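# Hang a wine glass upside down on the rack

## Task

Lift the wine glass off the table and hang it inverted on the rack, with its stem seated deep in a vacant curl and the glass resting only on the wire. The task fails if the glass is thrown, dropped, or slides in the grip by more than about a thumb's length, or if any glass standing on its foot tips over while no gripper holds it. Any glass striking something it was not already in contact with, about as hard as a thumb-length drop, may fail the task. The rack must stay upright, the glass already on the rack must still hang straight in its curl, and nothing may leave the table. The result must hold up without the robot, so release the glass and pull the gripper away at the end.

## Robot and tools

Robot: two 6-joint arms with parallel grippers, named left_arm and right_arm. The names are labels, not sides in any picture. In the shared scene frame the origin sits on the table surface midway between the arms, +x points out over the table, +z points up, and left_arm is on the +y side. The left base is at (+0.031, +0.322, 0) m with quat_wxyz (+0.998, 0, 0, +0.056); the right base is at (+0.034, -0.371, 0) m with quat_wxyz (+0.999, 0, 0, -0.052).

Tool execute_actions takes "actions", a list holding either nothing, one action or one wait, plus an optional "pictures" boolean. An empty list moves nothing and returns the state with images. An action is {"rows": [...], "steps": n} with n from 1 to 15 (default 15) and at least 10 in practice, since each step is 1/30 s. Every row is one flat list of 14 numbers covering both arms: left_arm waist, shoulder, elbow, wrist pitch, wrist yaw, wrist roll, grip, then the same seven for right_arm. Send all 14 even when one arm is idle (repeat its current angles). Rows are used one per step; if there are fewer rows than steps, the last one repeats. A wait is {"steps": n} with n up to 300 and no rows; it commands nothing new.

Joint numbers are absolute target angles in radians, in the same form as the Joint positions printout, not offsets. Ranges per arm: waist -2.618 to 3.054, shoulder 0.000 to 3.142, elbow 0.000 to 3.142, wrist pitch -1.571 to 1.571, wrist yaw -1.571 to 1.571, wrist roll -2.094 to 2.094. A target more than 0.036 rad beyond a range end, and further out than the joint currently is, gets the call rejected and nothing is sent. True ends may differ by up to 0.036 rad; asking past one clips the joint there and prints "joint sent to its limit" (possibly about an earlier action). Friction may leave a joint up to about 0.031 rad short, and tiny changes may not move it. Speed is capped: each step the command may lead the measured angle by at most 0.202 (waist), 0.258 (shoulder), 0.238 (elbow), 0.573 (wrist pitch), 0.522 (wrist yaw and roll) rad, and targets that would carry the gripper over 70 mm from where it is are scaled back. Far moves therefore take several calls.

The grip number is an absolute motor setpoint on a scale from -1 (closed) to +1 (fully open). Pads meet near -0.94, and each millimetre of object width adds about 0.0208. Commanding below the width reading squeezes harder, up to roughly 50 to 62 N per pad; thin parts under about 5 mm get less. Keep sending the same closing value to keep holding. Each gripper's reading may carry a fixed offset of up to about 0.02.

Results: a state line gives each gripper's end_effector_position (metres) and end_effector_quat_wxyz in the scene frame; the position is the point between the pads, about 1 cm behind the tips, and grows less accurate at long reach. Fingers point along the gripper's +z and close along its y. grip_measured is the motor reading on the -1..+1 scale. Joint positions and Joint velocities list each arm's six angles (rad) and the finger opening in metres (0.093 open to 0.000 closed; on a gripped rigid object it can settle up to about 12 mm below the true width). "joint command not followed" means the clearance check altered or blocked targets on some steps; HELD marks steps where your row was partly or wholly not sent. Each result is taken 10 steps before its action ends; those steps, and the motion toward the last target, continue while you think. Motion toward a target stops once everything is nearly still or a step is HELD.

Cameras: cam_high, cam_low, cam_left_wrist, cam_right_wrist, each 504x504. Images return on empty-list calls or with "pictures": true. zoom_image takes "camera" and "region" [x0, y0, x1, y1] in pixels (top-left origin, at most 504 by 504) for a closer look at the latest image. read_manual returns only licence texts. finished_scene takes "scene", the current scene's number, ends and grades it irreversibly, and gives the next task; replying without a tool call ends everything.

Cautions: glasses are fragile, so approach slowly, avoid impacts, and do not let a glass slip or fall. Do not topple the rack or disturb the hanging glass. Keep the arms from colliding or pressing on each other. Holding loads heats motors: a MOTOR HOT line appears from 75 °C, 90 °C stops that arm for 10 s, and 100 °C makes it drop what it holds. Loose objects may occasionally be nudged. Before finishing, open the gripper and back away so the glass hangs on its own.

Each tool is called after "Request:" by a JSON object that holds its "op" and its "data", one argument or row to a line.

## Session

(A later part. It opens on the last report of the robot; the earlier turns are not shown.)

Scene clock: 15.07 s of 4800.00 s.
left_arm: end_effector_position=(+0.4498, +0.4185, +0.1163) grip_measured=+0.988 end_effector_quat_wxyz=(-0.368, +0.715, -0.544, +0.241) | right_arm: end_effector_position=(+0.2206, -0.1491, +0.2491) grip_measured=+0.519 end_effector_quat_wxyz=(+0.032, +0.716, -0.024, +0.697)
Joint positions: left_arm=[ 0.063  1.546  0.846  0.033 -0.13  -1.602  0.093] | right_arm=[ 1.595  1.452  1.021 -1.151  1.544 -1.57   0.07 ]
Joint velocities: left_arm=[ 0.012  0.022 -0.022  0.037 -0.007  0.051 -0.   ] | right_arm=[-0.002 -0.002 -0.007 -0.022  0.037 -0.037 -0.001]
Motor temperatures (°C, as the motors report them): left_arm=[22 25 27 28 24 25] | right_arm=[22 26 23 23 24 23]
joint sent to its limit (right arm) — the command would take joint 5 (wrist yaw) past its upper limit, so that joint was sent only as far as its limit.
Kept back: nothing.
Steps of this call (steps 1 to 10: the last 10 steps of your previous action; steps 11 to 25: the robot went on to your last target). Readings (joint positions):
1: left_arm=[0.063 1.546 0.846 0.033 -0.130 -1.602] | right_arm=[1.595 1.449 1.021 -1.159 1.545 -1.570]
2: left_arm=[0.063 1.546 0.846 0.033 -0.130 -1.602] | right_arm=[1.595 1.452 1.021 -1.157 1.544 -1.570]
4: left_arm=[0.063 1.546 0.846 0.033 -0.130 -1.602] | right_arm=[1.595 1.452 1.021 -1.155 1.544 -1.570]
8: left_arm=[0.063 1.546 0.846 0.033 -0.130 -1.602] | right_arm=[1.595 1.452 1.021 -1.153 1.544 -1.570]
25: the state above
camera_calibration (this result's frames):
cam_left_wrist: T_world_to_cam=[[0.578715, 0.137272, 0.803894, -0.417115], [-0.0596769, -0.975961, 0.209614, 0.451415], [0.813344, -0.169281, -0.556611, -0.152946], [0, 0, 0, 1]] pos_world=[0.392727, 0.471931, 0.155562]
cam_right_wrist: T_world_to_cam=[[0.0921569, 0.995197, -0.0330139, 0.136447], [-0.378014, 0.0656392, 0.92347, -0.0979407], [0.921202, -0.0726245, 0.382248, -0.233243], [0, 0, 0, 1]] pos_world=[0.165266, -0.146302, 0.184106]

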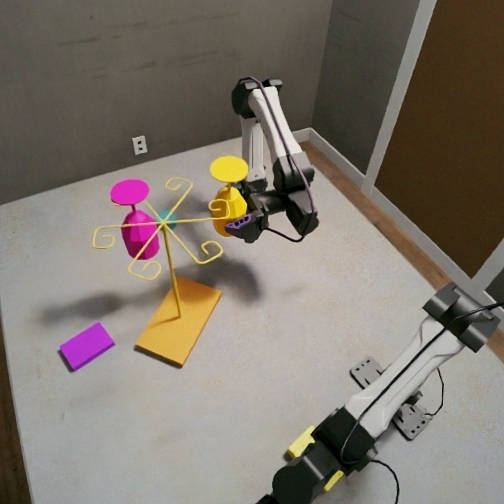

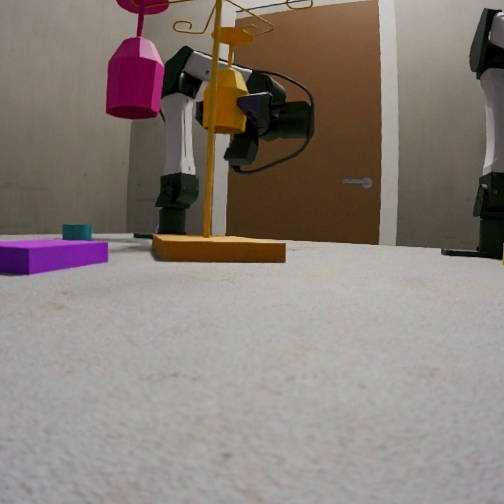

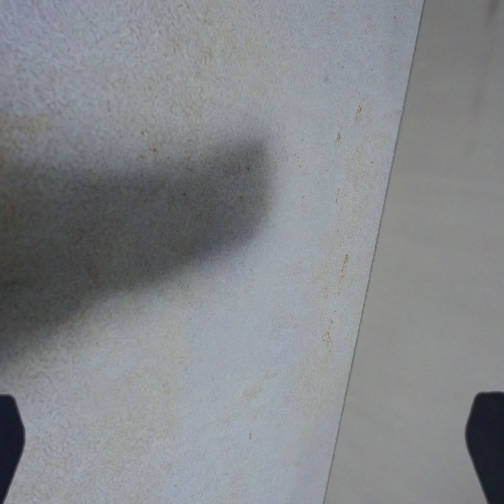

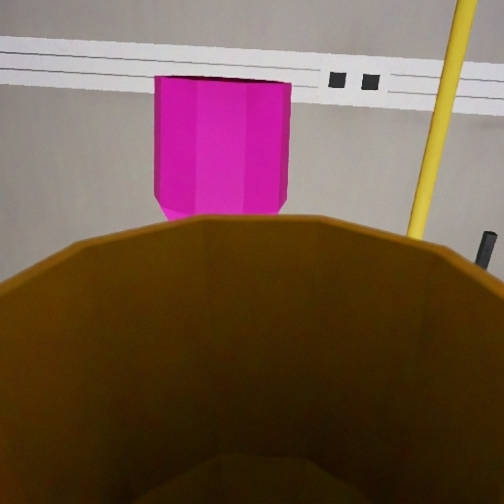

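Request:
{"op": "execute_actions", "data": {
  "actions": [
    {"rows":[[0.063,1.546,0.846,0.033,-0.13,-1.602,1,1.44,1.615,1.24,-1.18,1.56,-1.57,0]]}
  ]
}}

Request:
{"op": "execute_actions", "data": {
  "actions": [
    {"rows":[[0.063,1.546,0.846,0.033,-0.13,-1.602,1,1.4,1.715,1.355,-1.2,1.56,-1.57,0]]}
  ]
}}

Request:
{"op": "execute_actions", "data": {
  "actions": [
    {"rows":[[0.063,1.546,0.846,0.033,-0.13,-1.602,1,1.375,1.815,1.47,-1.215,1.56,-1.57,0]]}
  ]
}}

Request:
{"op": "execute_actions", "data": {
  "actions": [
    {"steps":25}
  ],
  "pictures": true
}}

Request:
{"op": "zoom_image", "data": {
  "camera": "cam_high",
  "region": [80,120,250,290]
}}

Request:
{"op": "zoom_image", "data": {
  "camera": "cam_low",
  "region": [190,0,310,70]
}}

Scene clock: 15.90 s of 4800.00 s.
left_arm: end_effector_position=(+0.4498, +0.4185, +0.1163) grip_measured=+0.988 end_effector_quat_wxyz=(-0.368, +0.715, -0.544, +0.241) | right_arm: end_effector_position=(+0.2616, -0.1360, +0.2630) grip_measured=+0.519 end_effector_quat_wxyz=(+0.071, +0.711, -0.091, +0.694)
Joint positions: left_arm=[ 0.063  1.546  0.846  0.033 -0.13  -1.602  0.093] | right_arm=[ 1.445  1.603  1.22  -1.163  1.543 -1.57   0.07 ]
Joint velocities: left_arm=[-0.002  0.027  0.007  0.007  0.051  0.051 -0.   ] | right_arm=[-0.305  0.208  0.154  0.022  0.022  0.007 -0.   ]
Motor temperatures (°C, as the motors report them): left_arm=[22 25 27 28 24 25] | right_arm=[22 26 23 23 24 23]
joint sent to its limit (right arm) — the command would take joint 5 (wrist yaw) past its upper limit, so that joint was sent only as far as its limit.
Steps of this call (steps 1 to 15: the robot went on to your last target; steps 16 to 20: nothing new was sent; steps 21 to 25: the first 5 steps of this action). Readings (joint positions):
21: left_arm=[0.063 1.546 0.846 0.033 -0.130 -1.602] | right_arm=[1.573 1.477 1.057 -1.178 1.537 -1.570]
22: left_arm=[0.063 1.546 0.846 0.033 -0.130 -1.602] | right_arm=[1.527 1.524 1.122 -1.184 1.538 -1.571]
24: left_arm=[0.063 1.546 0.846 0.033 -0.130 -1.602] | right_arm=[1.460 1.590 1.208 -1.166 1.543 -1.570]
25: the state above

Scene clock: 16.40 s of 4800.00 s.
left_arm: end_effector_position=(+0.4498, +0.4185, +0.1163) grip_measured=+0.988 end_effector_quat_wxyz=(-0.368, +0.715, -0.544, +0.241) | right_arm: end_effector_position=(+0.2771, -0.1200, +0.2645) grip_measured=+0.519 end_effector_quat_wxyz=(+0.087, +0.710, -0.101, +0.692)
Joint positions: left_arm=[ 0.063  1.546  0.846  0.033 -0.13  -1.602  0.093] | right_arm=[ 1.408  1.701  1.333 -1.187  1.543 -1.57   0.07 ]
Joint velocities: left_arm=[-0.012 -0.017 -0.017 -0.081 -0.007  0.007 -0.001] | right_arm=[-0.071  0.203  0.071 -0.081 -0.125  0.037  0.001]
Motor temperatures (°C, as the motors report them): left_arm=[22 25 27 28 24 25] | right_arm=[22 26 23 23 24 23]
joint sent to its limit (right arm) — the command would take joint 5 (wrist yaw) past its upper limit, so that joint was sent only as far as its limit.
Steps of this call (steps 1 to 10: the last 10 steps of your previous action; steps 11 to 15: the first 5 steps of this action). Readings (joint positions):
11: left_arm=[0.063 1.546 0.846 0.033 -0.130 -1.602] | right_arm=[1.435 1.623 1.243 -1.187 1.540 -1.570]
12: left_arm=[0.063 1.546 0.846 0.033 -0.130 -1.602] | right_arm=[1.425 1.650 1.281 -1.193 1.541 -1.570]
14: left_arm=[0.063 1.546 0.846 0.033 -0.130 -1.602] | right_arm=[1.411 1.691 1.328 -1.188 1.543 -1.570]
15: the state above

Scene clock: 16.90 s of 4800.00 s.
left_arm: end_effector_position=(+0.4498, +0.4185, +0.1163) grip_measured=+0.988 end_effector_quat_wxyz=(-0.368, +0.715, -0.544, +0.241) | right_arm: end_effector_position=(+0.2907, -0.1011, +0.2639) grip_measured=+0.519 end_effector_quat_wxyz=(+0.096, +0.709, -0.109, +0.691)
Joint positions: left_arm=[ 0.063  1.546  0.846  0.033 -0.13  -1.602  0.093] | right_arm=[ 1.383  1.8    1.448 -1.205  1.543 -1.57   0.07 ]
Joint velocities: left_arm=[-0.002  0.007 -0.002 -0.037 -0.037  0.007  0.   ] | right_arm=[-0.042  0.212  0.056  0.007 -0.051 -0.007  0.   ]
Motor temperatures (°C, as the motors report them): left_arm=[22 25 27 28 24 25] | right_arm=[22 26 23 23 24 23]
joint sent to its limit (right arm) — the command would take joint 5 (wrist yaw) past its upper limit, so that joint was sent only as far as its limit.
Steps of this call (steps 1 to 10: the last 10 steps of your previous action; steps 11 to 15: the first 5 steps of this action). Readings (joint positions):
11: left_arm=[0.063 1.546 0.846 0.033 -0.130 -1.602] | right_arm=[1.403 1.723 1.357 -1.208 1.540 -1.570]
12: left_arm=[0.063 1.546 0.846 0.033 -0.130 -1.602] | right_arm=[1.396 1.750 1.396 -1.212 1.541 -1.570]
14: left_arm=[0.063 1.546 0.846 0.033 -0.130 -1.602] | right_arm=[1.385 1.790 1.443 -1.205 1.543 -1.570]
15: the state above

Scene clock: 17.73 s of 4800.00 s.
left_arm: end_effector_position=(+0.4498, +0.4185, +0.1163) grip_measured=+0.988 end_effector_quat_wxyz=(-0.368, +0.715, -0.544, +0.241) | right_arm: end_effector_position=(+0.2915, -0.1003, +0.2611) grip_measured=+0.519 end_effector_quat_wxyz=(+0.100, +0.709, -0.106, +0.690)
Joint positions: left_arm=[ 0.063  1.546  0.846  0.033 -0.13  -1.602  0.093] | right_arm=[ 1.381  1.809  1.449 -1.206  1.543 -1.57   0.07 ]
Joint velocities: left_arm=[-0.007  0.002 -0.007  0.022 -0.037 -0.066 -0.001] | right_arm=[ 0.007 -0.012  0.002  0.037  0.095 -0.051 -0.001]
Motor temperatures (°C, as the motors report them): left_arm=[22 25 27 28 24 25] | right_arm=[22 26 23 23 24 23]
joint sent to its limit (right arm) — the command would take joint 5 (wrist yaw) past its upper limit, so that joint was sent only as far as its limit.
Kept back: nothing.
Steps of this call (steps 1 to 10: the last 10 steps of your previous action; steps 11 to 15: the robot went on to your last target; steps 16 to 25: nothing new was sent). Readings (joint positions):
1: left_arm=[0.063 1.546 0.846 0.033 -0.130 -1.602] | right_arm=[1.382 1.805 1.449 -1.205 1.543 -1.570]
2: left_arm=[0.063 1.546 0.846 0.033 -0.130 -1.602] | right_arm=[1.381 1.808 1.449 -1.205 1.543 -1.570]
4: left_arm=[0.063 1.546 0.846 0.033 -0.130 -1.602] | right_arm=[1.381 1.809 1.449 -1.205 1.543 -1.570]
8: left_arm=[0.063 1.546 0.846 0.033 -0.130 -1.602] | right_arm=[1.381 1.809 1.449 -1.206 1.543 -1.570]
25: the state above
All arms were judged still, so your last target was given up. Only a new action makes them travel on or press farther. Fingers that are still opening or closing keep moving.
camera_calibration (this result's frames):
cam_left_wrist: T_world_to_cam=[[0.578715, 0.137272, 0.803894, -0.417115], [-0.0596769, -0.975961, 0.209614, 0.451415], [0.813344, -0.169281, -0.556611, -0.152946], [0, 0, 0, 1]] pos_world=[0.392727, 0.471931, 0.155562]
cam_right_wrist: T_world_to_cam=[[0.301144, 0.953434, -0.0166318, 0.0123155], [-0.35887, 0.129474, 0.924364, -0.0848164], [0.883473, -0.272398, 0.381149, -0.308311], [0, 0, 0, 1]] pos_world=[0.238237, -0.0847436, 0.196118]

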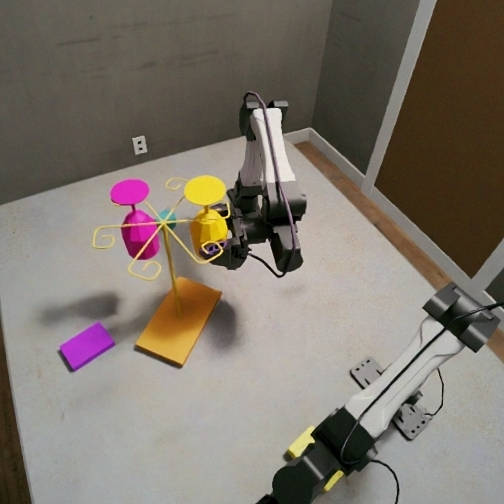

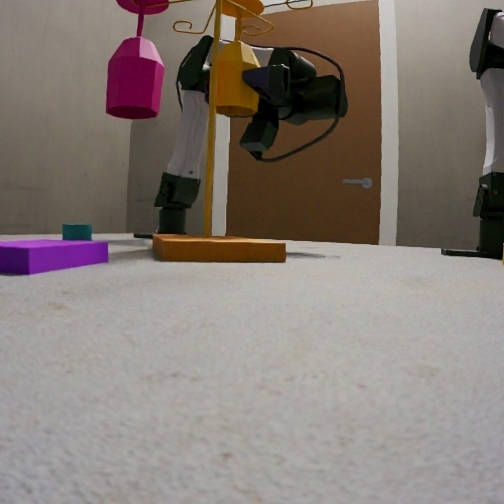

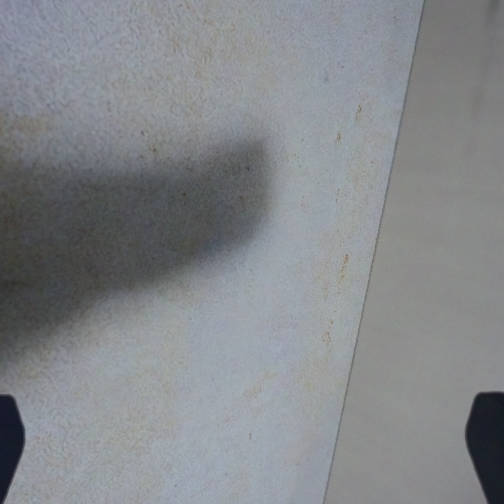

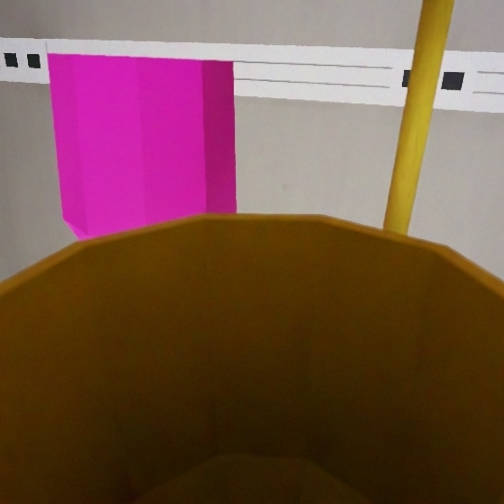

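Region (80, 120, 250, 290) of cam_high's 504x504 image, scaled by 2.965, with more detail than that image has.

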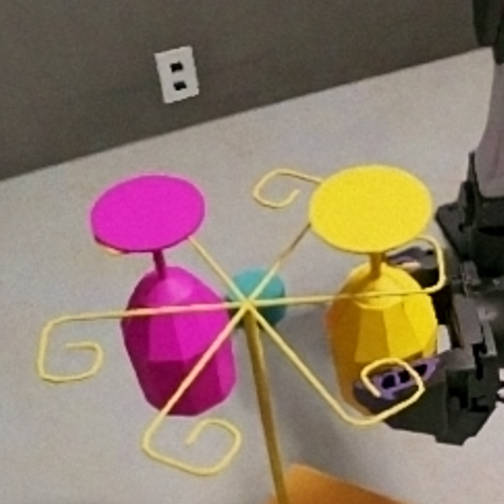

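Region (190, 0, 310, 70) of cam_low's 504x504 image, scaled by 4.200, with more detail than that image has; it fills the top 294 rows of this view, and the rest is white.

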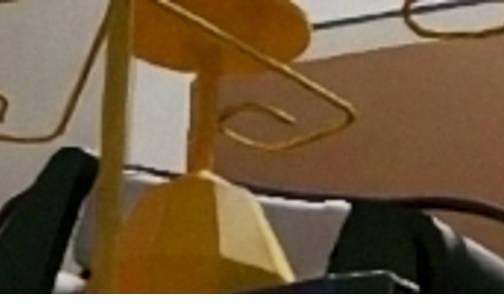

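Request:
{"op": "execute_actions", "data": {
  "actions": [
    {"rows":[[0.063,1.546,0.846,0.033,-0.13,-1.602,1,1.352,1.91,1.585,-1.24,1.56,-1.57,0]]}
  ]
}}

Request:
{"op": "execute_actions", "data": {
  "actions": [
    {"rows":[[0.063,1.546,0.846,0.033,-0.13,-1.602,1,1.41,1.86,1.52,-1.22,1.56,-1.57,0]]}
  ]
}}

Request:
{"op": "execute_actions", "data": {
  "actions": [
    {"steps":25}
  ],
  "pictures": true
}}

Request:
{"op": "zoom_image", "data": {
  "camera": "cam_high",
  "region": [80,120,250,290]
}}

Request:
{"op": "zoom_image", "data": {
  "camera": "cam_low",
  "region": [190,0,310,70]
}}

Scene clock: 18.33 s of 4800.00 s.
left_arm: end_effector_position=(+0.4498, +0.4185, +0.1163) grip_measured=+0.988 end_effector_quat_wxyz=(-0.368, +0.715, -0.544, +0.241) | right_arm: end_effector_position=(+0.3042, -0.0837, +0.2618) grip_measured=+0.519 end_effector_quat_wxyz=(+0.104, +0.707, -0.117, +0.689)
Joint positions: left_arm=[ 0.063  1.546  0.846  0.033 -0.13  -1.602  0.093] | right_arm=[ 1.36   1.895  1.563 -1.226  1.543 -1.57   0.07 ]
Joint velocities: left_arm=[-0.002 -0.002  0.007 -0.007 -0.022  0.007 -0.001] | right_arm=[-0.056  0.178  0.037  0.022  0.007  0.007 -0.001]
Motor temperatures (°C, as the motors report them): left_arm=[22 25 27 28 24 25] | right_arm=[22 26 23 23 24 23]
joint sent to its limit (right arm) — the command would take joint 5 (wrist yaw) past its upper limit, so that joint was sent only as far as its limit.
Steps of this call (steps 1 to 13: nothing new was sent; steps 14 to 18: the first 5 steps of this action). Readings (joint positions):
14: left_arm=[0.063 1.546 0.846 0.033 -0.130 -1.602] | right_arm=[1.379 1.824 1.472 -1.225 1.540 -1.570]
15: left_arm=[0.063 1.546 0.846 0.033 -0.130 -1.602] | right_arm=[1.373 1.849 1.512 -1.230 1.541 -1.570]
17: left_arm=[0.063 1.546 0.846 0.033 -0.130 -1.602] | right_arm=[1.363 1.886 1.558 -1.226 1.543 -1.570]
18: the state above

Scene clock: 18.83 s of 4800.00 s.
left_arm: end_effector_position=(+0.4498, +0.4185, +0.1163) grip_measured=+0.988 end_effector_quat_wxyz=(-0.368, +0.715, -0.544, +0.241) | right_arm: end_effector_position=(+0.2907, -0.0766, +0.2580) grip_measured=+0.519 end_effector_quat_wxyz=(+0.096, +0.711, -0.095, +0.690)
Joint positions: left_arm=[ 0.063  1.546  0.846  0.033 -0.13  -1.602  0.093] | right_arm=[ 1.403  1.885  1.535 -1.225  1.543 -1.57   0.07 ]
Joint velocities: left_arm=[-0.012 -0.007 -0.002 -0.081 -0.037  0.037  0.   ] | right_arm=[ 0.183 -0.046 -0.022  0.007  0.022 -0.007  0.   ]
Motor temperatures (°C, as the motors report them): left_arm=[22 25 27 29 24 25] | right_arm=[22 26 24 23 24 23]
joint sent to its limit (right arm) — the command would take joint 5 (wrist yaw) past its upper limit, so that joint was sent only as far as its limit.
Steps of this call (steps 1 to 10: the last 10 steps of your previous action; steps 11 to 15: the first 5 steps of this action). Readings (joint positions):
11: left_arm=[0.063 1.546 0.846 0.033 -0.130 -1.602] | right_arm=[1.363 1.901 1.557 -1.226 1.543 -1.570]
12: left_arm=[0.063 1.546 0.846 0.033 -0.130 -1.602] | right_arm=[1.372 1.895 1.547 -1.225 1.543 -1.570]
14: left_arm=[0.063 1.546 0.846 0.033 -0.130 -1.602] | right_arm=[1.395 1.887 1.536 -1.225 1.543 -1.570]
15: the state above

Scene clock: 19.67 s of 4800.00 s.
left_arm: end_effector_position=(+0.4498, +0.4185, +0.1163) grip_measured=+0.988 end_effector_quat_wxyz=(-0.368, +0.715, -0.544, +0.241) | right_arm: end_effector_position=(+0.2888, -0.0751, +0.2583) grip_measured=+0.519 end_effector_quat_wxyz=(+0.094, +0.711, -0.093, +0.691)
Joint positions: left_arm=[ 0.063  1.546  0.846  0.033 -0.13  -1.602  0.093] | right_arm=[ 1.409  1.885  1.535 -1.225  1.543 -1.571  0.07 ]
Joint velocities: left_arm=[-0.002 -0.012  0.012 -0.007  0.037  0.051  0.   ] | right_arm=[-0.007 -0.002  0.002  0.037 -0.051  0.022 -0.001]
Motor temperatures (°C, as the motors report them): left_arm=[22 25 27 29 24 25] | right_arm=[22 26 24 23 24 23]
joint sent to its limit (right arm) — the command would take joint 5 (wrist yaw) past its upper limit, so that joint was sent only as far as its limit.
Kept back: nothing.
Steps of this call (steps 1 to 10: the last 10 steps of your previous action; steps 11 to 15: the robot went on to your last target; steps 16 to 25: nothing new was sent). Readings (joint positions):
1: left_arm=[0.063 1.546 0.846 0.033 -0.130 -1.602] | right_arm=[1.408 1.885 1.535 -1.225 1.543 -1.570]
2: left_arm=[0.063 1.546 0.846 0.033 -0.130 -1.602] | right_arm=[1.409 1.885 1.535 -1.225 1.543 -1.571]
4: left_arm=[0.063 1.546 0.846 0.033 -0.130 -1.602] | right_arm=[1.409 1.885 1.535 -1.225 1.543 -1.571]
8: left_arm=[0.063 1.546 0.846 0.033 -0.130 -1.602] | right_arm=[1.409 1.885 1.535 -1.225 1.543 -1.571]
25: the state above
All arms were judged still, so your last target was given up. Only a new action makes them travel on or press farther. Fingers that are still opening or closing keep moving.
camera_calibration (this result's frames):
cam_left_wrist: T_world_to_cam=[[0.578715, 0.137272, 0.803894, -0.417115], [-0.0596769, -0.975961, 0.209614, 0.451415], [0.813344, -0.169281, -0.556611, -0.152946], [0, 0, 0, 1]] pos_world=[0.392727, 0.471931, 0.155562]
cam_right_wrist: T_world_to_cam=[[0.274405, 0.961258, -0.0261654, -0.000167312], [-0.360029, 0.12793, 0.924128, -0.0861315], [0.891673, -0.244165, 0.381185, -0.298232], [0, 0, 0, 1]] pos_world=[0.234962, -0.0616384, 0.193274]

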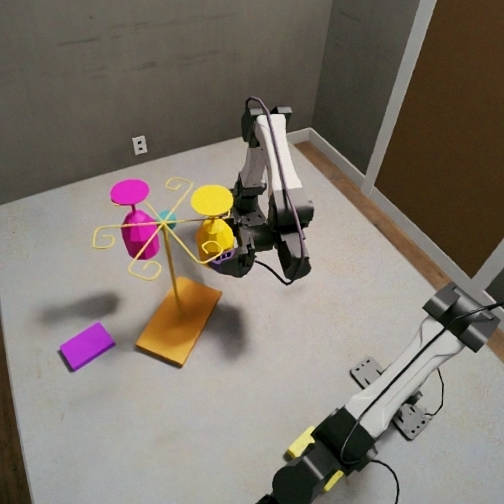

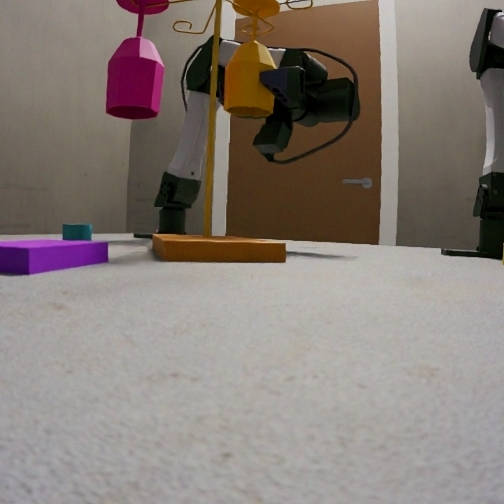

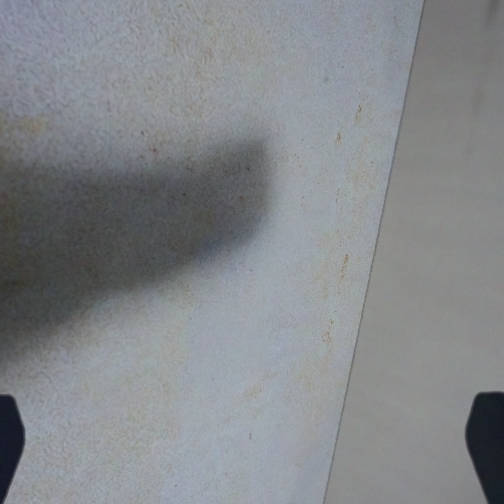

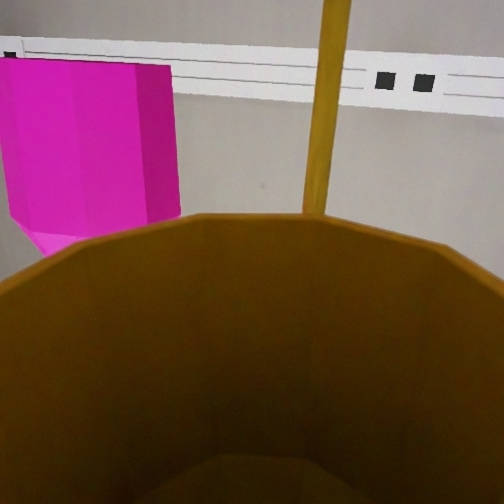

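Region (80, 120, 250, 290) of cam_high's 504x504 image, scaled by 2.965, with more detail than that image has.

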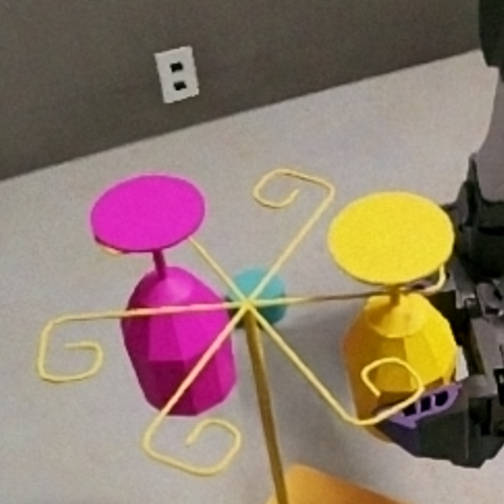

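Region (190, 0, 310, 70) of cam_low's 504x504 image, scaled by 4.200, with more detail than that image has; it fills the top 294 rows of this view, and the rest is white.

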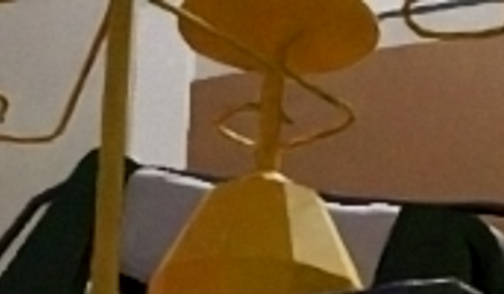

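Request:
{"op": "execute_actions", "data": {
  "actions": [
    {"rows":[[0.063,1.546,0.846,0.033,-0.13,-1.602,1,1.473,1.835,1.487,-1.21,1.56,-1.57,0]]}
  ]
}}

Request:
{"op": "execute_actions", "data": {
  "actions": [
    {"rows":[[0.063,1.546,0.846,0.033,-0.13,-1.602,1,1.493,1.76,1.396,-1.19,1.56,-1.57,0]]}
  ]
}}

Request:
{"op": "execute_actions", "data": {
  "actions": [
    {"rows":[[0.063,1.546,0.846,0.033,-0.13,-1.602,1,1.45,1.82,1.375,-1.135,1.56,-1.57,0]]}
  ]
}}

Request:
{"op": "execute_actions", "data": {
  "actions": [
    {"steps":25}
  ],
  "pictures": true
}}

Request:
{"op": "zoom_image", "data": {
  "camera": "cam_low",
  "region": [190,0,310,70]
}}

Scene clock: 20.30 s of 4800.00 s.
left_arm: end_effector_position=(+0.4498, +0.4185, +0.1163) grip_measured=+0.988 end_effector_quat_wxyz=(-0.368, +0.715, -0.544, +0.241) | right_arm: end_effector_position=(+0.2700, -0.0674, +0.2578) grip_measured=+0.519 end_effector_quat_wxyz=(+0.076, +0.714, -0.071, +0.693)
Joint positions: left_arm=[ 0.063  1.546  0.846  0.033 -0.13  -1.602  0.093] | right_arm=[ 1.467  1.861  1.502 -1.221  1.542 -1.571  0.07 ]
Joint velocities: left_arm=[-0.012 -0.007  0.002 -0.007 -0.051 -0.051  0.001] | right_arm=[ 0.247 -0.056 -0.002  0.022  0.051  0.007  0.001]
Motor temperatures (°C, as the motors report them): left_arm=[22 25 28 29 24 25] | right_arm=[22 26 24 23 24 23]
joint sent to its limit (right arm) — the command would take joint 5 (wrist yaw) past its upper limit, so that joint was sent only as far as its limit.
Steps of this call (steps 1 to 14: nothing new was sent; steps 15 to 19: the first 5 steps of this action). Readings (joint positions):
15: left_arm=[0.063 1.546 0.846 0.033 -0.130 -1.602] | right_arm=[1.415 1.880 1.528 -1.221 1.543 -1.571]
16: left_arm=[0.063 1.546 0.846 0.033 -0.130 -1.602] | right_arm=[1.427 1.874 1.516 -1.221 1.543 -1.571]
18: left_arm=[0.063 1.546 0.846 0.033 -0.130 -1.602] | right_arm=[1.456 1.863 1.503 -1.221 1.542 -1.571]
19: the state above

Scene clock: 20.80 s of 4800.00 s.
left_arm: end_effector_position=(+0.4498, +0.4185, +0.1163) grip_measured=+0.988 end_effector_quat_wxyz=(-0.368, +0.715, -0.544, +0.241) | right_arm: end_effector_position=(+0.2607, -0.0824, +0.2591) grip_measured=+0.519 end_effector_quat_wxyz=(+0.069, +0.713, -0.065, +0.694)
Joint positions: left_arm=[ 0.063  1.546  0.846  0.033 -0.13  -1.602  0.093] | right_arm=[ 1.485  1.785  1.41  -1.203  1.544 -1.571  0.07 ]
Joint velocities: left_arm=[ 0.007 -0.007  0.007  0.022  0.022 -0.007 -0.001] | right_arm=[ 0.027 -0.154 -0.051  0.022 -0.11   0.051 -0.   ]
Motor temperatures (°C, as the motors report them): left_arm=[22 25 28 29 24 25] | right_arm=[22 27 24 23 24 23]
joint sent to its limit (right arm) — the command would take joint 5 (wrist yaw) past its upper limit, so that joint was sent only as far as its limit.
Steps of this call (steps 1 to 10: the last 10 steps of your previous action; steps 11 to 15: the first 5 steps of this action). Readings (joint positions):
11: left_arm=[0.063 1.546 0.846 0.033 -0.130 -1.602] | right_arm=[1.476 1.846 1.483 -1.205 1.545 -1.571]
12: left_arm=[0.063 1.546 0.846 0.033 -0.130 -1.602] | right_arm=[1.479 1.825 1.451 -1.201 1.544 -1.571]
14: left_arm=[0.063 1.546 0.846 0.033 -0.130 -1.602] | right_arm=[1.484 1.793 1.414 -1.203 1.544 -1.571]
15: the state above

Scene clock: 21.30 s of 4800.00 s.
left_arm: end_effector_position=(+0.4498, +0.4185, +0.1163) grip_measured=+0.988 end_effector_quat_wxyz=(-0.368, +0.715, -0.544, +0.241) | right_arm: end_effector_position=(+0.2694, -0.0854, +0.2484) grip_measured=+0.519 end_effector_quat_wxyz=(+0.079, +0.712, -0.074, +0.694)
Joint positions: left_arm=[ 0.063  1.546  0.846  0.033 -0.13  -1.602  0.093] | right_arm=[ 1.457  1.805  1.391 -1.165  1.545 -1.571  0.07 ]
Joint velocities: left_arm=[ 0.022 -0.002 -0.007  0.007 -0.051  0.037  0.   ] | right_arm=[-0.125  0.168 -0.085  0.095 -0.022  0.007 -0.   ]
Motor temperatures (°C, as the motors report them): left_arm=[22 25 28 29 24 25] | right_arm=[22 27 24 23 24 23]
joint sent to its limit (right arm) — the command would take joint 5 (wrist yaw) past its upper limit, so that joint was sent only as far as its limit.
Steps of this call (steps 1 to 10: the last 10 steps of your previous action; steps 11 to 15: the first 5 steps of this action). Readings (joint positions):
11: left_arm=[0.063 1.546 0.846 0.033 -0.130 -1.602] | right_arm=[1.482 1.780 1.407 -1.194 1.545 -1.571]
12: left_arm=[0.063 1.546 0.846 0.033 -0.130 -1.602] | right_arm=[1.476 1.785 1.403 -1.183 1.545 -1.571]
14: left_arm=[0.063 1.546 0.846 0.033 -0.130 -1.602] | right_arm=[1.462 1.799 1.395 -1.170 1.545 -1.571]
15: the state above

Scene clock: 22.13 s of 4800.00 s.
left_arm: end_effector_position=(+0.4498, +0.4185, +0.1163) grip_measured=+0.988 end_effector_quat_wxyz=(-0.368, +0.715, -0.544, +0.241) | right_arm: end_effector_position=(+0.2707, -0.0842, +0.2441) grip_measured=+0.519 end_effector_quat_wxyz=(+0.078, +0.712, -0.077, +0.694)
Joint positions: left_arm=[ 0.063  1.546  0.846  0.033 -0.13  -1.602  0.093] | right_arm=[ 1.454  1.814  1.386 -1.147  1.545 -1.571  0.07 ]
Joint velocities: left_arm=[ 0.012 -0.002  0.007 -0.007  0.022  0.051  0.001] | right_arm=[-0.007 -0.007 -0.012  0.007  0.051 -0.066 -0.   ]
Motor temperatures (°C, as the motors report them): left_arm=[22 25 28 29 24 25] | right_arm=[22 27 24 23 24 23]
joint sent to its limit (right arm) — the command would take joint 5 (wrist yaw) past its upper limit, so that joint was sent only as far as its limit.
Kept back: nothing.
Steps of this call (steps 1 to 10: the last 10 steps of your previous action; steps 11 to 25: the robot went on to your last target). Readings (joint positions):
1: left_arm=[0.063 1.546 0.846 0.033 -0.130 -1.602] | right_arm=[1.455 1.810 1.388 -1.162 1.545 -1.571]
2: left_arm=[0.063 1.546 0.846 0.033 -0.130 -1.602] | right_arm=[1.454 1.813 1.386 -1.159 1.545 -1.571]
4: left_arm=[0.063 1.546 0.846 0.033 -0.130 -1.602] | right_arm=[1.454 1.814 1.386 -1.156 1.545 -1.571]
8: left_arm=[0.063 1.546 0.846 0.033 -0.130 -1.602] | right_arm=[1.454 1.814 1.386 -1.151 1.545 -1.571]
25: the state above
camera_calibration (this result's frames):
cam_left_wrist: T_world_to_cam=[[0.578715, 0.137272, 0.803894, -0.417115], [-0.0596769, -0.975961, 0.209614, 0.451415], [0.813344, -0.169281, -0.556611, -0.152946], [0, 0, 0, 1]] pos_world=[0.392727, 0.471931, 0.155562]
cam_right_wrist: T_world_to_cam=[[0.230938, 0.972618, -0.026131, 0.0259256], [-0.367828, 0.112138, 0.923108, -0.0773704], [0.900761, -0.203569, 0.383653, -0.278591], [0, 0, 0, 1]] pos_world=[0.216498, -0.0732519, 0.178981]

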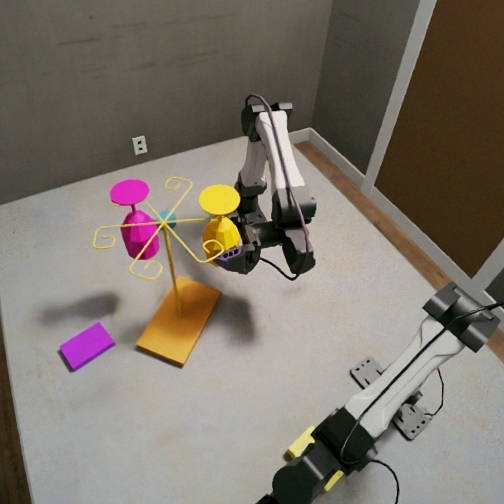

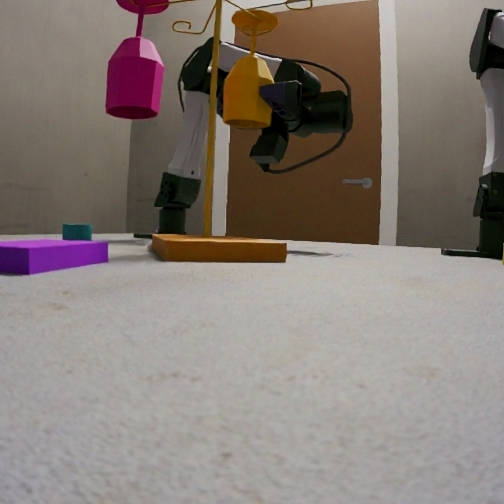

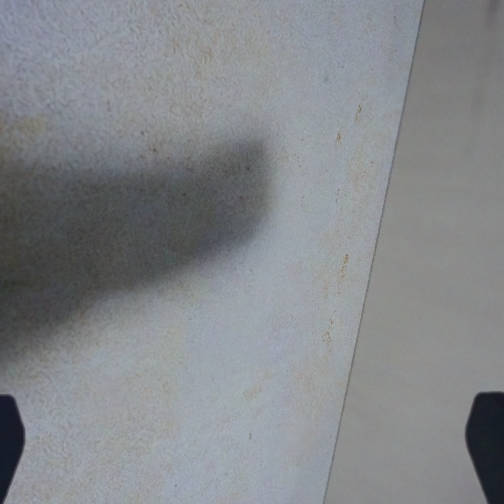

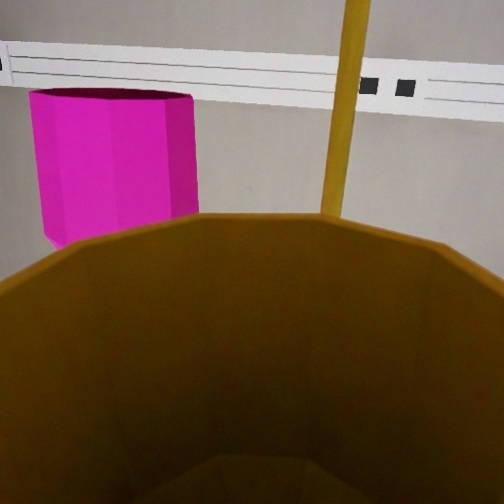

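Region (190, 0, 310, 70) of cam_low's 504x504 image, scaled by 4.200, with more detail than that image has; it fills the top 294 rows of this view, and the rest is white.

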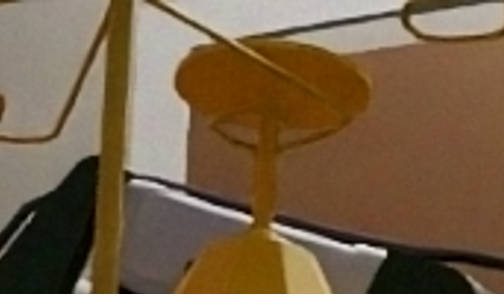

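Inside, near the tip; move deeper and lower.

Request:
{"op": "execute_actions", "data": {
  "actions": [
    {"rows":[[0.063,1.546,0.846,0.033,-0.13,-1.602,1,1.432,1.8,1.33,-1.09,1.56,-1.57,0]]}
  ]
}}

Request:
{"op": "execute_actions", "data": {
  "actions": [
    {"rows":[[0.063,1.546,0.846,0.033,-0.13,-1.602,1,1.432,1.8,1.33,-1.09,1.56,-1.57,1]]}
  ]
}}

Request:
{"op": "execute_actions", "data": {
  "actions": [
    {"rows":[[0.063,1.546,0.846,0.033,-0.13,-1.602,1,1.52,1.74,1.265,-1.08,1.56,-1.57,1]]}
  ]
}}

Request:
{"op": "execute_actions", "data": {
  "actions": [
    {"rows":[[0.063,1.546,0.846,0.033,-0.13,-1.602,1,1.61,1.67,1.19,-1.07,1.56,-1.57,1]]}
  ]
}}

Request:
{"op": "execute_actions", "data": {
  "actions": [
    {"rows":[[0.063,1.546,0.846,0.033,-0.13,-1.602,1,2.0,1.4,0.95,-1.07,1.56,-1.57,1]]}
  ]
}}

Request:
{"op": "execute_actions", "data": {
  "actions": [
    {"steps":40}
  ]
}}

Request:
{"op": "finished_scene", "data": {
  "scene": 2
}}

Scene clock: 23.07 s of 4800.00 s.
left_arm: end_effector_position=(+0.4498, +0.4185, +0.1163) grip_measured=+0.988 end_effector_quat_wxyz=(-0.368, +0.715, -0.544, +0.241) | right_arm: end_effector_position=(+0.2739, -0.0910, +0.2343) grip_measured=+0.519 end_effector_quat_wxyz=(+0.088, +0.711, -0.078, +0.693)
Joint positions: left_arm=[ 0.063  1.546  0.846  0.033 -0.13  -1.602  0.093] | right_arm=[ 1.44   1.813  1.343 -1.118  1.547 -1.571  0.07 ]
Joint velocities: left_arm=[ 0.007  0.002 -0.032 -0.095  0.022 -0.081 -0.   ] | right_arm=[-0.066 -0.012 -0.085 -0.022 -0.081  0.007 -0.001]
Motor temperatures (°C, as the motors report them): left_arm=[22 25 28 29 24 25] | right_arm=[22 27 24 23 24 23]
joint sent to its limit (right arm) — the command would take joint 5 (wrist yaw) past its upper limit, so that joint was sent only as far as its limit.
Steps of this call (steps 1 to 15: the robot went on to your last target; steps 16 to 23: nothing new was sent; steps 24 to 28: the first 5 steps of this action). Readings (joint positions):
24: left_arm=[0.063 1.546 0.846 0.033 -0.130 -1.602] | right_arm=[1.453 1.814 1.378 -1.136 1.547 -1.571]
25: left_arm=[0.063 1.546 0.846 0.033 -0.130 -1.602] | right_arm=[1.450 1.813 1.368 -1.127 1.547 -1.571]
27: left_arm=[0.063 1.546 0.846 0.033 -0.130 -1.602] | right_arm=[1.443 1.813 1.349 -1.119 1.547 -1.571]
28: the state above

Scene clock: 23.57 s of 4800.00 s.
left_arm: end_effector_position=(+0.4498, +0.4185, +0.1163) grip_measured=+0.988 end_effector_quat_wxyz=(-0.368, +0.715, -0.544, +0.241) | right_arm: end_effector_position=(+0.2747, -0.0905, +0.2339) grip_measured=+1.000 end_effector_quat_wxyz=(+0.083, +0.711, -0.083, +0.694)
Joint positions: left_arm=[ 0.063  1.546  0.846  0.033 -0.13  -1.602  0.093] | right_arm=[ 1.438  1.813  1.341 -1.102  1.547 -1.571  0.093]
Joint velocities: left_arm=[-0.012  0.012 -0.017  0.037  0.007 -0.007  0.001] | right_arm=[-0.012 -0.002  0.002  0.022  0.037  0.022  0.   ]
Motor temperatures (°C, as the motors report them): left_arm=[22 26 28 29 24 25] | right_arm=[22 27 24 23 24 23]
joint sent to its limit (right arm) — the command would take joint 5 (wrist yaw) past its upper limit, so that joint was sent only as far as its limit.
Steps of this call (steps 1 to 10: the last 10 steps of your previous action; steps 11 to 15: the first 5 steps of this action). Readings (joint positions):
11: left_arm=[0.063 1.546 0.846 0.033 -0.130 -1.602] | right_arm=[1.438 1.813 1.341 -1.103 1.547 -1.571]
12: left_arm=[0.063 1.546 0.846 0.033 -0.130 -1.602] | right_arm=[1.438 1.813 1.341 -1.103 1.547 -1.571]
14: left_arm=[0.063 1.546 0.846 0.033 -0.130 -1.602] | right_arm=[1.438 1.813 1.341 -1.102 1.547 -1.571]
15: the state above

Scene clock: 24.07 s of 4800.00 s.
left_arm: end_effector_position=(+0.4498, +0.4185, +0.1163) grip_measured=+0.988 end_effector_quat_wxyz=(-0.368, +0.715, -0.544, +0.241) | right_arm: end_effector_position=(+0.2501, -0.0858, +0.2351) grip_measured=+1.000 end_effector_quat_wxyz=(+0.055, +0.713, -0.057, +0.697)
Joint positions: left_arm=[ 0.063  1.546  0.846  0.033 -0.13  -1.602  0.093] | right_arm=[ 1.516  1.762  1.282 -1.091  1.549 -1.571  0.093]
Joint velocities: left_arm=[ 0.002 -0.012  0.007 -0.007  0.022 -0.037 -0.001] | right_arm=[ 0.247 -0.115 -0.007  0.007 -0.037 -0.051  0.   ]
Motor temperatures (°C, as the motors report them): left_arm=[22 26 28 29 24 25] | right_arm=[22 27 24 23 24 23]
joint sent to its limit (right arm) — the command would take joint 5 (wrist yaw) past its upper limit, so that joint was sent only as far as its limit.
Steps of this call (steps 1 to 10: the last 10 steps of your previous action; steps 11 to 15: the first 5 steps of this action). Readings (joint positions):
11: left_arm=[0.063 1.546 0.846 0.033 -0.130 -1.602] | right_arm=[1.446 1.804 1.329 -1.093 1.549 -1.571]
12: left_arm=[0.063 1.546 0.846 0.033 -0.130 -1.602] | right_arm=[1.464 1.790 1.308 -1.091 1.549 -1.571]
14: left_arm=[0.063 1.546 0.846 0.033 -0.130 -1.602] | right_arm=[1.504 1.767 1.284 -1.091 1.549 -1.571]
15: the state above

Scene clock: 24.57 s of 4800.00 s.
left_arm: end_effector_position=(+0.4498, +0.4185, +0.1163) grip_measured=+0.988 end_effector_quat_wxyz=(-0.368, +0.715, -0.544, +0.241) | right_arm: end_effector_position=(+0.2223, -0.0855, +0.2371) grip_measured=+1.000 end_effector_quat_wxyz=(+0.021, +0.714, -0.027, +0.700)
Joint positions: left_arm=[ 0.063  1.546  0.846  0.033 -0.13  -1.602  0.093] | right_arm=[ 1.606  1.692  1.207 -1.078  1.551 -1.571  0.093]
Joint velocities: left_arm=[-0.007 -0.002  0.002  0.022  0.022 -0.066  0.001] | right_arm=[ 0.217 -0.139 -0.022  0.037 -0.022 -0.022  0.   ]
Motor temperatures (°C, as the motors report them): left_arm=[22 26 28 29 24 25] | right_arm=[22 27 24 23 24 23]
joint sent to its limit (right arm) — the command would take joint 5 (wrist yaw) past its upper limit, so that joint was sent only as far as its limit.
Steps of this call (steps 1 to 10: the last 10 steps of your previous action; steps 11 to 15: the first 5 steps of this action). Readings (joint positions):
11: left_arm=[0.063 1.546 0.846 0.033 -0.130 -1.602] | right_arm=[1.531 1.747 1.266 -1.079 1.551 -1.571]
12: left_arm=[0.063 1.546 0.846 0.033 -0.130 -1.602] | right_arm=[1.552 1.728 1.241 -1.077 1.551 -1.571]
14: left_arm=[0.063 1.546 0.846 0.033 -0.130 -1.602] | right_arm=[1.595 1.698 1.210 -1.078 1.551 -1.571]
15: the state above

Scene clock: 25.07 s of 4800.00 s.
left_arm: end_effector_position=(+0.4498, +0.4185, +0.1163) grip_measured=+0.988 end_effector_quat_wxyz=(-0.368, +0.715, -0.544, +0.241) | right_arm: end_effector_position=(+0.1397, -0.1049, +0.2447) grip_measured=+1.000 end_effector_quat_wxyz=(-0.104, +0.710, +0.074, +0.693)
Joint positions: left_arm=[ 0.063  1.546  0.846  0.033 -0.13  -1.602  0.093] | right_arm=[ 1.926  1.422  0.971 -1.075  1.553 -1.57   0.093]
Joint velocities: left_arm=[-0.002 -0.022 -0.017  0.022  0.037 -0.022 -0.001] | right_arm=[ 1.775 -0.642 -0.134 -0.037 -0.007 -0.037  0.   ]
Motor temperatures (°C, as the motors report them): left_arm=[22 26 28 29 24 25] | right_arm=[22 27 24 23 24 23]
joint sent to its limit (right arm) — the command would take joint 5 (wrist yaw) past its upper limit, so that joint was sent only as far as its limit.
Steps of this call (steps 1 to 10: the last 10 steps of your previous action; steps 11 to 15: the first 5 steps of this action). Readings (joint positions):
11: left_arm=[0.063 1.546 0.846 0.033 -0.130 -1.602] | right_arm=[1.636 1.651 1.162 -1.046 1.555 -1.570]
12: left_arm=[0.063 1.546 0.846 0.033 -0.130 -1.602] | right_arm=[1.695 1.580 1.082 -1.042 1.554 -1.570]
14: left_arm=[0.063 1.546 0.846 0.033 -0.130 -1.602] | right_arm=[1.856 1.454 0.983 -1.070 1.553 -1.570]
15: the state above

Scene clock: 26.40 s of 4800.00 s.
left_arm: end_effector_position=(+0.4498, +0.4185, +0.1163) grip_measured=+0.988 end_effector_quat_wxyz=(-0.368, +0.715, -0.544, +0.241) | right_arm: end_effector_position=(+0.1200, -0.1003, +0.2479) grip_measured=+1.000 end_effector_quat_wxyz=(-0.136, +0.707, +0.095, +0.688)
Joint positions: left_arm=[ 0.063  1.546  0.846  0.033 -0.13  -1.602  0.093] | right_arm=[ 2.002  1.404  0.967 -1.073  1.554 -1.57   0.093]
Joint velocities: left_arm=[ 0.017 -0.012 -0.007  0.007 -0.051 -0.007 -0.001] | right_arm=[-0.007  0.002 -0.007  0.037  0.022  0.037  0.   ]
Motor temperatures (°C, as the motors report them): left_arm=[22 26 28 29 24 25] | right_arm=[22 27 24 23 24 23]
joint sent to its limit (right arm) — the command would take joint 5 (wrist yaw) past its upper limit, so that joint was sent only as far as its limit.
Kept back: nothing.
Steps of this call (steps 1 to 10: the last 10 steps of your previous action; steps 11 to 30: the robot went on to your last target; steps 31 to 40: nothing new was sent). Readings (joint positions):
1: left_arm=[0.063 1.546 0.846 0.033 -0.130 -1.602] | right_arm=[1.973 1.408 0.970 -1.075 1.553 -1.570]
2: left_arm=[0.063 1.546 0.846 0.033 -0.130 -1.602] | right_arm=[1.995 1.404 0.970 -1.073 1.554 -1.570]
4: left_arm=[0.063 1.546 0.846 0.033 -0.130 -1.602] | right_arm=[2.002 1.404 0.969 -1.073 1.554 -1.570]
8: left_arm=[0.063 1.546 0.846 0.033 -0.130 -1.602] | right_arm=[2.002 1.404 0.967 -1.073 1.554 -1.570]
40: the state above
All arms were judged still, so your last target was given up. Only a new action makes them travel on or press farther. Fingers that are still opening or closing keep moving.

The scene is finished: the task was done.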